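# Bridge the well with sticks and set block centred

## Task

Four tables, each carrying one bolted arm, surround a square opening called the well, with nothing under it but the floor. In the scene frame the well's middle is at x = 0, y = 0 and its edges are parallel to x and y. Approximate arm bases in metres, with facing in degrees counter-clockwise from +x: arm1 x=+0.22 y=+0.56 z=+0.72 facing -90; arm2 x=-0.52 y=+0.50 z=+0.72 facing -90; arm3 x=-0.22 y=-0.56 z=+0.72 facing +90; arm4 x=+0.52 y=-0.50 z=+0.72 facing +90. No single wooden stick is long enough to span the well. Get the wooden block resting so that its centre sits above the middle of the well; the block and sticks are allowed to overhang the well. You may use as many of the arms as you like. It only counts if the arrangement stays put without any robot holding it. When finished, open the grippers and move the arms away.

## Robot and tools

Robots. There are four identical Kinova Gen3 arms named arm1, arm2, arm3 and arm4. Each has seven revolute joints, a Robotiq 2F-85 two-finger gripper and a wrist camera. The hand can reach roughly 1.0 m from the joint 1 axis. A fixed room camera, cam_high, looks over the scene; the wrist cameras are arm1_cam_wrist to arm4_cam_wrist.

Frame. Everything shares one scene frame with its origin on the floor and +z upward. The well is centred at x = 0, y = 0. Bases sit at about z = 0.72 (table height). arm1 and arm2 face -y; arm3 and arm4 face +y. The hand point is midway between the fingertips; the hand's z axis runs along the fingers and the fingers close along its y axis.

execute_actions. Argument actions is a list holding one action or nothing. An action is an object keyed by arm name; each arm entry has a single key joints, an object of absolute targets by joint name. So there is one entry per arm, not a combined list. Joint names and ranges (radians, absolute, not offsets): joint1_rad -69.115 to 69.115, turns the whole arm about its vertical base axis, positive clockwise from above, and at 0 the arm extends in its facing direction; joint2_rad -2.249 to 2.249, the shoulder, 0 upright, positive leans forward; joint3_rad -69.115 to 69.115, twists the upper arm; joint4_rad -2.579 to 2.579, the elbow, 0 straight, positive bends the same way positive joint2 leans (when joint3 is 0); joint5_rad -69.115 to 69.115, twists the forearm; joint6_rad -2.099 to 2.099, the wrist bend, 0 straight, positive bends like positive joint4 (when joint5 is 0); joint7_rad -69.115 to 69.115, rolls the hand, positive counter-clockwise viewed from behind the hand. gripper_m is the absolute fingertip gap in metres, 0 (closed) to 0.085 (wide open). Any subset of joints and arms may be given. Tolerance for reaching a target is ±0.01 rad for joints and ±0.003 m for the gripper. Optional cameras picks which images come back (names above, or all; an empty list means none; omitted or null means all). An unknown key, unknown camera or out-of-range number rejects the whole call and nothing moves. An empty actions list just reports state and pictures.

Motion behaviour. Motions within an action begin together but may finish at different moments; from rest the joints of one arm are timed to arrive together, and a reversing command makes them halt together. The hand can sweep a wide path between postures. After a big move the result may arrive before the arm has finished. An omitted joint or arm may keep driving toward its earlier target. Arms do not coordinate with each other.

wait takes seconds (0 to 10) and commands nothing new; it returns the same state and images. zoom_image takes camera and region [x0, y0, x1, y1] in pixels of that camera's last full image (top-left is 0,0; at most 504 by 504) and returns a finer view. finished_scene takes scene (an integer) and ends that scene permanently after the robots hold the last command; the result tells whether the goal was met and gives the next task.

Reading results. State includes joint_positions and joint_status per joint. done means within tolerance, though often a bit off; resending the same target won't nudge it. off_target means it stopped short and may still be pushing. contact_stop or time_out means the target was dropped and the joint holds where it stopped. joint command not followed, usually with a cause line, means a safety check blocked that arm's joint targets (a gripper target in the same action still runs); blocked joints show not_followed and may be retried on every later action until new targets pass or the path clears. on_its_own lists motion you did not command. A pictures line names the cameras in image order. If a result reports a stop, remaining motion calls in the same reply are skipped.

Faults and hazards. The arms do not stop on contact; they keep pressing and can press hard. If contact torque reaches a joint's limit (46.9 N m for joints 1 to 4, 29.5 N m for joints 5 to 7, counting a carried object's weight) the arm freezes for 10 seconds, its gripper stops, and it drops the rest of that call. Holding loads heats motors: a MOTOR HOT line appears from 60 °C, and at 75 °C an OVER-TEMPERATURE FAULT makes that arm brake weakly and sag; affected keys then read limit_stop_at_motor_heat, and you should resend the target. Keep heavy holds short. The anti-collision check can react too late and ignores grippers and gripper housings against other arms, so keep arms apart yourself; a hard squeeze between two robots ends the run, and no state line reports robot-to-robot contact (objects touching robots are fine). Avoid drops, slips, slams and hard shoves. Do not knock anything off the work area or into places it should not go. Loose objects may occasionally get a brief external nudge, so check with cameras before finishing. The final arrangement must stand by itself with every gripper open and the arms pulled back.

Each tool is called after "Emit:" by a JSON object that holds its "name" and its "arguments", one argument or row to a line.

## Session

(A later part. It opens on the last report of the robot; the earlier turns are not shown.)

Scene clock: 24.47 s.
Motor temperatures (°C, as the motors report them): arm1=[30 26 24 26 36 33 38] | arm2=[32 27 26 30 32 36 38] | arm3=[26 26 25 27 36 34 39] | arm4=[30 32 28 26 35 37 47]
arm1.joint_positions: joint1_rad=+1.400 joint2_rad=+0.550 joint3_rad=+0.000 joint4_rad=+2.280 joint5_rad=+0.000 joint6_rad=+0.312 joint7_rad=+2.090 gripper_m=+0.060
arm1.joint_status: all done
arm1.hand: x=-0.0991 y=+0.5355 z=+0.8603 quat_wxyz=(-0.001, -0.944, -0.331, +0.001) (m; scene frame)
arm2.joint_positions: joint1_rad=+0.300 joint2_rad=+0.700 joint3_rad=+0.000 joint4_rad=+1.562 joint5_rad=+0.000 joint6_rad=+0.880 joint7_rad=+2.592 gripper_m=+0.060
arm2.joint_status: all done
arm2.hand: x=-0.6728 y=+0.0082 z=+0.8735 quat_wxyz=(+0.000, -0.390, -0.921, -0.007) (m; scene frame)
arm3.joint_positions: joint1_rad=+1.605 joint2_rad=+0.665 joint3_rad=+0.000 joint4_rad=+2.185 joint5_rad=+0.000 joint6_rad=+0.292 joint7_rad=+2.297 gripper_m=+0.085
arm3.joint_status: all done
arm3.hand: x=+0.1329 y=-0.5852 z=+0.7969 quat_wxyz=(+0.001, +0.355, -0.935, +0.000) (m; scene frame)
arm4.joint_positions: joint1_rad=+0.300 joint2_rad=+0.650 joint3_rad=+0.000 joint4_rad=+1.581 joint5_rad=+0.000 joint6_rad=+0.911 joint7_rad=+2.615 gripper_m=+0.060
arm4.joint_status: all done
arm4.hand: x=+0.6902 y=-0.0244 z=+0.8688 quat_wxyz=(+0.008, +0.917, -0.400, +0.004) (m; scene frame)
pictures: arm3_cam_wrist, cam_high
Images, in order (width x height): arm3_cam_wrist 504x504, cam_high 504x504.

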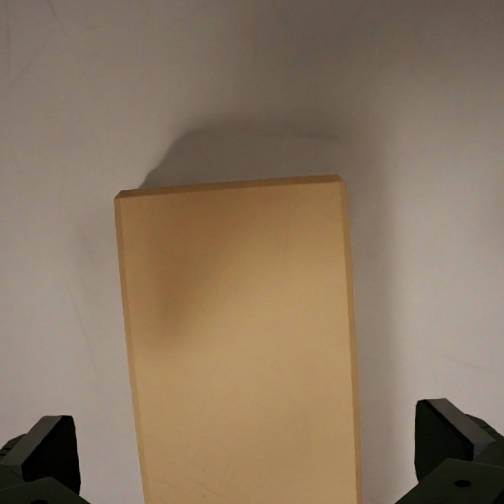

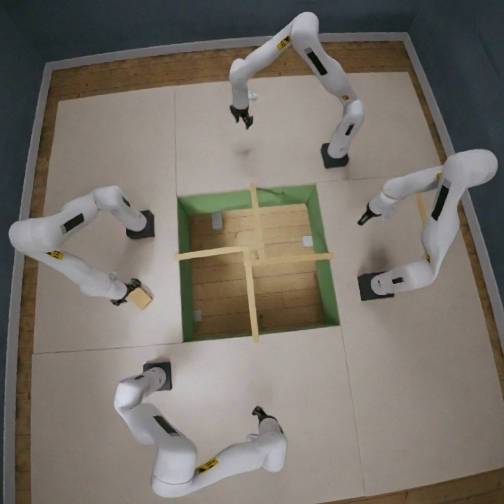

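Emit:
{"name": "execute_actions", "arguments": {
  "actions": [
    {"arm3":{"joints":{"joint2_rad":0.808,"joint6_rad":0.149,"joint7_rad":2.34}}}
  ],
  "cameras": []
}}

Emit:
{"name": "execute_actions", "arguments": {
  "actions": [
    {"arm3":{"joints":{"gripper_m":0}}}
  ],
  "cameras": []
}}

Emit:
{"name": "execute_actions", "arguments": {
  "actions": [
    {"arm3":{"joints":{"joint2_rad":0.5,"joint6_rad":0.457}}}
  ],
  "cameras": []
}}

Emit:
{"name": "execute_actions", "arguments": {
  "actions": [
    {"arm3":{"joints":{"joint1_rad":0.363,"joint2_rad":0.93,"joint4_rad":1.25,"joint6_rad":0.962,"joint7_rad":1.9}}}
  ],
  "cameras": []
}}

Emit:
{"name": "execute_actions", "arguments": {
  "actions": [
    {"arm3":{"joints":{"joint2_rad":0.962,"joint6_rad":0.93}}}
  ],
  "cameras": ["arm3_cam_wrist"]
}}

Scene clock: 25.87 s.
Motor temperatures (°C, as the motors report them): arm1=[30 26 24 26 36 33 38] | arm2=[32 27 26 30 32 36 38] | arm3=[26 26 25 27 36 34 39] | arm4=[30 32 28 26 35 37 47]
arm1.joint_positions: joint1_rad=+1.400 joint2_rad=+0.550 joint3_rad=+0.000 joint4_rad=+2.280 joint5_rad=+0.000 joint6_rad=+0.312 joint7_rad=+2.090 gripper_m=+0.060
arm1.joint_status: not commanded
arm1.hand: x=-0.0991 y=+0.5355 z=+0.8603 quat_wxyz=(-0.001, -0.944, -0.331, +0.001) (m; scene frame)
arm2.joint_positions: joint1_rad=+0.300 joint2_rad=+0.700 joint3_rad=+0.000 joint4_rad=+1.562 joint5_rad=+0.000 joint6_rad=+0.880 joint7_rad=+2.592 gripper_m=+0.060
arm2.joint_status: not commanded
arm2.hand: x=-0.6728 y=+0.0082 z=+0.8735 quat_wxyz=(+0.000, -0.391, -0.921, -0.007) (m; scene frame)
arm3.joint_positions: joint1_rad=+1.605 joint2_rad=+0.808 joint3_rad=+0.000 joint4_rad=+2.185 joint5_rad=+0.000 joint6_rad=+0.149 joint7_rad=+2.340 gripper_m=+0.085
arm3.joint_status: all done
arm3.hand: x=+0.1336 y=-0.5852 z=+0.7467 quat_wxyz=(+0.001, +0.375, -0.927, +0.000) (m; scene frame)
arm4.joint_positions: joint1_rad=+0.300 joint2_rad=+0.650 joint3_rad=+0.000 joint4_rad=+1.581 joint5_rad=+0.000 joint6_rad=+0.911 joint7_rad=+2.615 gripper_m=+0.060
arm4.joint_status: not commanded
arm4.hand: x=+0.6902 y=-0.0244 z=+0.8688 quat_wxyz=(+0.008, +0.917, -0.400, +0.004) (m; scene frame)
pictures: none
No camera images: the call's "cameras" was empty. Leave "cameras" out to get every camera's image.

Scene clock: 26.97 s.
Motor temperatures (°C, as the motors report them): arm1=[30 26 24 26 36 33 38] | arm2=[32 27 26 30 32 36 38] | arm3=[26 26 25 27 36 34 39] | arm4=[30 32 28 26 35 37 47]
arm1.joint_positions: joint1_rad=+1.400 joint2_rad=+0.550 joint3_rad=+0.000 joint4_rad=+2.280 joint5_rad=+0.000 joint6_rad=+0.312 joint7_rad=+2.090 gripper_m=+0.060
arm1.joint_status: not commanded
arm1.hand: x=-0.0991 y=+0.5355 z=+0.8603 quat_wxyz=(-0.001, -0.944, -0.331, +0.001) (m; scene frame)
arm2.joint_positions: joint1_rad=+0.300 joint2_rad=+0.700 joint3_rad=+0.000 joint4_rad=+1.562 joint5_rad=+0.000 joint6_rad=+0.880 joint7_rad=+2.592 gripper_m=+0.060
arm2.joint_status: not commanded
arm2.hand: x=-0.6728 y=+0.0082 z=+0.8735 quat_wxyz=(+0.000, -0.391, -0.921, -0.007) (m; scene frame)
arm3.joint_positions: joint1_rad=+1.605 joint2_rad=+0.805 joint3_rad=+0.000 joint4_rad=+2.186 joint5_rad=+0.000 joint6_rad=+0.151 joint7_rad=+2.340 gripper_m=+0.067
arm3.joint_status: gripper_m off_target (ended at +0.067, target +0.000)
arm3.hand: x=+0.1334 y=-0.5852 z=+0.7477 quat_wxyz=(+0.000, +0.375, -0.927, +0.000) (m; scene frame)
arm4.joint_positions: joint1_rad=+0.300 joint2_rad=+0.650 joint3_rad=+0.000 joint4_rad=+1.581 joint5_rad=+0.000 joint6_rad=+0.911 joint7_rad=+2.615 gripper_m=+0.060
arm4.joint_status: not commanded
arm4.hand: x=+0.6902 y=-0.0244 z=+0.8688 quat_wxyz=(+0.008, +0.917, -0.400, +0.004) (m; scene frame)
pictures: none
No camera images: the call's "cameras" was empty. Leave "cameras" out to get every camera's image.

Scene clock: 28.50 s.
Motor temperatures (°C, as the motors report them): arm1=[30 26 24 26 36 33 38] | arm2=[32 27 26 30 32 36 38] | arm3=[26 26 25 27 36 34 39] | arm4=[30 32 28 26 35 37 47]
arm1.joint_positions: joint1_rad=+1.400 joint2_rad=+0.550 joint3_rad=+0.000 joint4_rad=+2.280 joint5_rad=+0.000 joint6_rad=+0.312 joint7_rad=+2.090 gripper_m=+0.060
arm1.joint_status: not commanded
arm1.hand: x=-0.0991 y=+0.5355 z=+0.8603 quat_wxyz=(-0.001, -0.944, -0.331, +0.001) (m; scene frame)
arm2.joint_positions: joint1_rad=+0.300 joint2_rad=+0.700 joint3_rad=+0.000 joint4_rad=+1.562 joint5_rad=+0.000 joint6_rad=+0.880 joint7_rad=+2.592 gripper_m=+0.060
arm2.joint_status: not commanded
arm2.hand: x=-0.6728 y=+0.0082 z=+0.8735 quat_wxyz=(+0.000, -0.391, -0.921, -0.007) (m; scene frame)
arm3.joint_positions: joint1_rad=+1.605 joint2_rad=+0.501 joint3_rad=+0.000 joint4_rad=+2.185 joint5_rad=+0.000 joint6_rad=+0.457 joint7_rad=+2.340 gripper_m=+0.067
arm3.joint_status: all done
arm3.hand: x=+0.1227 y=-0.5852 z=+0.8535 quat_wxyz=(+0.001, +0.375, -0.927, +0.000) (m; scene frame)
arm4.joint_positions: joint1_rad=+0.300 joint2_rad=+0.650 joint3_rad=+0.000 joint4_rad=+1.581 joint5_rad=+0.000 joint6_rad=+0.911 joint7_rad=+2.615 gripper_m=+0.060
arm4.joint_status: not commanded
arm4.hand: x=+0.6902 y=-0.0244 z=+0.8688 quat_wxyz=(+0.008, +0.917, -0.400, +0.004) (m; scene frame)
pictures: none
No camera images: the call's "cameras" was empty. Leave "cameras" out to get every camera's image.

Scene clock: 31.13 s.
Motor temperatures (°C, as the motors report them): arm1=[30 26 24 26 36 33 38] | arm2=[32 27 26 30 32 36 38] | arm3=[26 26 25 27 36 34 39] | arm4=[30 32 28 26 35 37 47]
arm1.joint_positions: joint1_rad=+1.400 joint2_rad=+0.550 joint3_rad=+0.000 joint4_rad=+2.280 joint5_rad=+0.000 joint6_rad=+0.312 joint7_rad=+2.090 gripper_m=+0.060
arm1.joint_status: not commanded
arm1.hand: x=-0.0991 y=+0.5355 z=+0.8603 quat_wxyz=(-0.001, -0.944, -0.331, +0.001) (m; scene frame)
arm2.joint_positions: joint1_rad=+0.300 joint2_rad=+0.700 joint3_rad=+0.000 joint4_rad=+1.562 joint5_rad=+0.000 joint6_rad=+0.880 joint7_rad=+2.592 gripper_m=+0.060
arm2.joint_status: not commanded
arm2.hand: x=-0.6728 y=+0.0082 z=+0.8735 quat_wxyz=(+0.000, -0.391, -0.921, -0.007) (m; scene frame)
arm3.joint_positions: joint1_rad=+0.363 joint2_rad=+0.932 joint3_rad=+0.000 joint4_rad=+1.251 joint5_rad=+0.000 joint6_rad=+0.962 joint7_rad=+1.900 gripper_m=+0.067
arm3.joint_status: all done
arm3.hand: x=-0.0009 y=-0.0060 z=+0.8373 quat_wxyz=(+0.002, +0.707, -0.707, +0.000) (m; scene frame)
arm4.joint_positions: joint1_rad=+0.300 joint2_rad=+0.650 joint3_rad=+0.000 joint4_rad=+1.581 joint5_rad=+0.000 joint6_rad=+0.911 joint7_rad=+2.615 gripper_m=+0.060
arm4.joint_status: not commanded
arm4.hand: x=+0.6902 y=-0.0244 z=+0.8688 quat_wxyz=(+0.008, +0.917, -0.400, +0.004) (m; scene frame)
pictures: none
No camera images: the call's "cameras" was empty. Leave "cameras" out to get every camera's image.

Scene clock: 31.87 s.
Motor temperatures (°C, as the motors report them): arm1=[30 26 24 26 36 33 38] | arm2=[32 27 26 30 32 36 38] | arm3=[26 26 25 27 36 34 39] | arm4=[30 32 28 26 35 37 47]
arm1.joint_positions: joint1_rad=+1.400 joint2_rad=+0.550 joint3_rad=+0.000 joint4_rad=+2.280 joint5_rad=+0.000 joint6_rad=+0.312 joint7_rad=+2.090 gripper_m=+0.060
arm1.joint_status: not commanded
arm1.hand: x=-0.0991 y=+0.5355 z=+0.8603 quat_wxyz=(-0.001, -0.944, -0.331, +0.001) (m; scene frame)
arm2.joint_positions: joint1_rad=+0.300 joint2_rad=+0.700 joint3_rad=+0.000 joint4_rad=+1.562 joint5_rad=+0.000 joint6_rad=+0.880 joint7_rad=+2.592 gripper_m=+0.060
arm2.joint_status: not commanded
arm2.hand: x=-0.6728 y=+0.0082 z=+0.8735 quat_wxyz=(+0.000, -0.391, -0.921, -0.007) (m; scene frame)
arm3.joint_positions: joint1_rad=+0.363 joint2_rad=+0.964 joint3_rad=+0.000 joint4_rad=+1.251 joint5_rad=+0.000 joint6_rad=+0.930 joint7_rad=+1.900 gripper_m=+0.067
arm3.joint_status: all done
arm3.hand: x=-0.0004 y=-0.0041 z=+0.8182 quat_wxyz=(+0.002, +0.707, -0.707, +0.000) (m; scene frame)
arm4.joint_positions: joint1_rad=+0.300 joint2_rad=+0.650 joint3_rad=+0.000 joint4_rad=+1.581 joint5_rad=+0.000 joint6_rad=+0.911 joint7_rad=+2.615 gripper_m=+0.060
arm4.joint_status: not commanded
arm4.hand: x=+0.6902 y=-0.0244 z=+0.8688 quat_wxyz=(+0.008, +0.917, -0.400, +0.004) (m; scene frame)
pictures: arm3_cam_wrist
Images, in order (width x height): arm3_cam_wrist 504x504.

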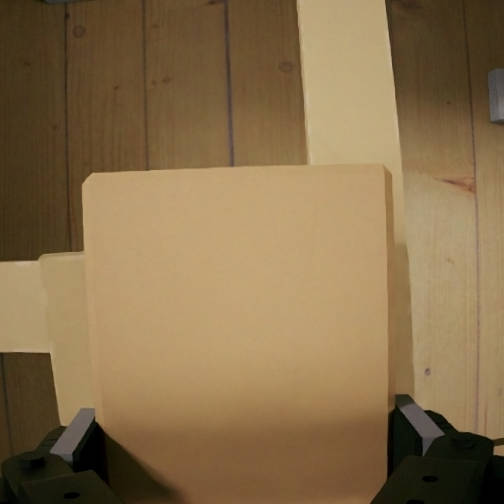

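Emit:
{"name": "execute_actions", "arguments": {
  "actions": [
    {"arm3":{"joints":{"joint1_rad":0.37,"joint2_rad":0.974,"joint6_rad":0.918}}}
  ],
  "cameras": []
}}

Scene clock: 32.47 s.
Motor temperatures (°C, as the motors report them): arm1=[30 26 24 26 36 33 38] | arm2=[32 27 26 30 32 36 38] | arm3=[26 27 25 27 36 34 39] | arm4=[30 32 28 26 35 37 47]
arm1.joint_positions: joint1_rad=+1.400 joint2_rad=+0.550 joint3_rad=+0.000 joint4_rad=+2.280 joint5_rad=+0.000 joint6_rad=+0.312 joint7_rad=+2.090 gripper_m=+0.060
arm1.joint_status: not commanded
arm1.hand: x=-0.0991 y=+0.5355 z=+0.8603 quat_wxyz=(-0.001, -0.944, -0.331, +0.001) (m; scene frame)
arm2.joint_positions: joint1_rad=+0.300 joint2_rad=+0.700 joint3_rad=+0.000 joint4_rad=+1.562 joint5_rad=+0.000 joint6_rad=+0.880 joint7_rad=+2.592 gripper_m=+0.060
arm2.joint_status: not commanded
arm2.hand: x=-0.6728 y=+0.0082 z=+0.8735 quat_wxyz=(+0.000, -0.391, -0.921, -0.007) (m; scene frame)
arm3.joint_positions: joint1_rad=+0.370 joint2_rad=+0.974 joint3_rad=+0.000 joint4_rad=+1.250 joint5_rad=+0.000 joint6_rad=+0.919 joint7_rad=+1.900 gripper_m=+0.067
arm3.joint_status: all done
arm3.hand: x=+0.0035 y=-0.0045 z=+0.8122 quat_wxyz=(+0.001, +0.704, -0.710, +0.000) (m; scene frame)
arm4.joint_positions: joint1_rad=+0.300 joint2_rad=+0.650 joint3_rad=+0.000 joint4_rad=+1.581 joint5_rad=+0.000 joint6_rad=+0.911 joint7_rad=+2.615 gripper_m=+0.060
arm4.joint_status: not commanded
arm4.hand: x=+0.6902 y=-0.0244 z=+0.8688 quat_wxyz=(+0.008, +0.917, -0.400, +0.004) (m; scene frame)
pictures: none
No camera images: the call's "cameras" was empty. Leave "cameras" out to get every camera's image.

Emit:
{"name": "execute_actions", "arguments": {
  "actions": [
    {"arm3":{"joints":{"gripper_m":0.085}}}
  ],
  "cameras": []
}}

Emit:
{"name": "execute_actions", "arguments": {
  "actions": [
    {"arm3":{"joints":{"joint2_rad":0.1,"joint6_rad":1.79}}}
  ],
  "cameras": ["cam_high"]
}}

Scene clock: 33.80 s.
Motor temperatures (°C, as the motors report them): arm1=[30 26 24 26 36 33 38] | arm2=[32 27 26 30 32 36 38] | arm3=[26 27 25 27 36 34 39] | arm4=[30 32 28 26 35 37 47]
arm1.joint_positions: joint1_rad=+1.400 joint2_rad=+0.550 joint3_rad=+0.000 joint4_rad=+2.280 joint5_rad=+0.000 joint6_rad=+0.312 joint7_rad=+2.090 gripper_m=+0.060
arm1.joint_status: not commanded
arm1.hand: x=-0.0991 y=+0.5355 z=+0.8603 quat_wxyz=(-0.001, -0.944, -0.331, +0.001) (m; scene frame)
arm2.joint_positions: joint1_rad=+0.300 joint2_rad=+0.700 joint3_rad=+0.000 joint4_rad=+1.562 joint5_rad=+0.000 joint6_rad=+0.880 joint7_rad=+2.592 gripper_m=+0.060
arm2.joint_status: not commanded
arm2.hand: x=-0.6728 y=+0.0082 z=+0.8735 quat_wxyz=(+0.000, -0.391, -0.921, -0.007) (m; scene frame)
arm3.joint_positions: joint1_rad=+0.370 joint2_rad=+0.974 joint3_rad=+0.000 joint4_rad=+1.250 joint5_rad=+0.000 joint6_rad=+0.918 joint7_rad=+1.900 gripper_m=+0.085
arm3.joint_status: all done
arm3.hand: x=+0.0040 y=-0.0043 z=+0.8123 quat_wxyz=(+0.001, +0.704, -0.710, +0.000) (m; scene frame)
arm4.joint_positions: joint1_rad=+0.300 joint2_rad=+0.650 joint3_rad=+0.000 joint4_rad=+1.581 joint5_rad=+0.000 joint6_rad=+0.911 joint7_rad=+2.615 gripper_m=+0.060
arm4.joint_status: not commanded
arm4.hand: x=+0.6902 y=-0.0244 z=+0.8688 quat_wxyz=(+0.008, +0.917, -0.400, +0.004) (m; scene frame)
pictures: none
No camera images: the call's "cameras" was empty. Leave "cameras" out to get every camera's image.

Scene clock: 36.07 s.
Motor temperatures (°C, as the motors report them): arm1=[30 26 24 26 36 33 38] | arm2=[32 27 26 30 32 36 38] | arm3=[26 27 25 27 36 34 39] | arm4=[30 32 28 26 35 37 47]
arm1.joint_positions: joint1_rad=+1.400 joint2_rad=+0.550 joint3_rad=+0.000 joint4_rad=+2.280 joint5_rad=+0.000 joint6_rad=+0.312 joint7_rad=+2.090 gripper_m=+0.060
arm1.joint_status: not commanded
arm1.hand: x=-0.0991 y=+0.5355 z=+0.8603 quat_wxyz=(-0.001, -0.944, -0.331, +0.001) (m; scene frame)
arm2.joint_positions: joint1_rad=+0.300 joint2_rad=+0.700 joint3_rad=+0.000 joint4_rad=+1.562 joint5_rad=+0.000 joint6_rad=+0.880 joint7_rad=+2.592 gripper_m=+0.060
arm2.joint_status: not commanded
arm2.hand: x=-0.6728 y=+0.0082 z=+0.8735 quat_wxyz=(+0.000, -0.391, -0.921, -0.007) (m; scene frame)
arm3.joint_positions: joint1_rad=+0.370 joint2_rad=+0.100 joint3_rad=+0.000 joint4_rad=+1.250 joint5_rad=+0.000 joint6_rad=+1.790 joint7_rad=+1.900 gripper_m=+0.085
arm3.joint_status: all done
arm3.hand: x=-0.0776 y=-0.2385 z=+1.2545 quat_wxyz=(+0.000, +0.704, -0.710, -0.001) (m; scene frame)
arm4.joint_positions: joint1_rad=+0.300 joint2_rad=+0.650 joint3_rad=+0.000 joint4_rad=+1.581 joint5_rad=+0.000 joint6_rad=+0.911 joint7_rad=+2.615 gripper_m=+0.060
arm4.joint_status: not commanded
arm4.hand: x=+0.6902 y=-0.0244 z=+0.8688 quat_wxyz=(+0.008, +0.917, -0.400, +0.004) (m; scene frame)
pictures: cam_high
Images, in order (width x height): cam_high 504x504.

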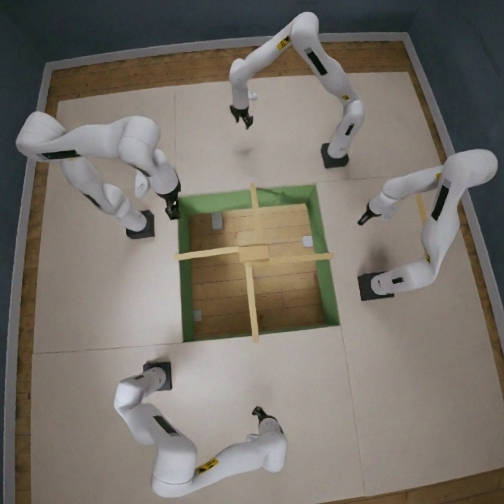

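Emit:
{"name": "finished_scene", "arguments": {
  "scene": 2
}}

The scene is finished: the task was done.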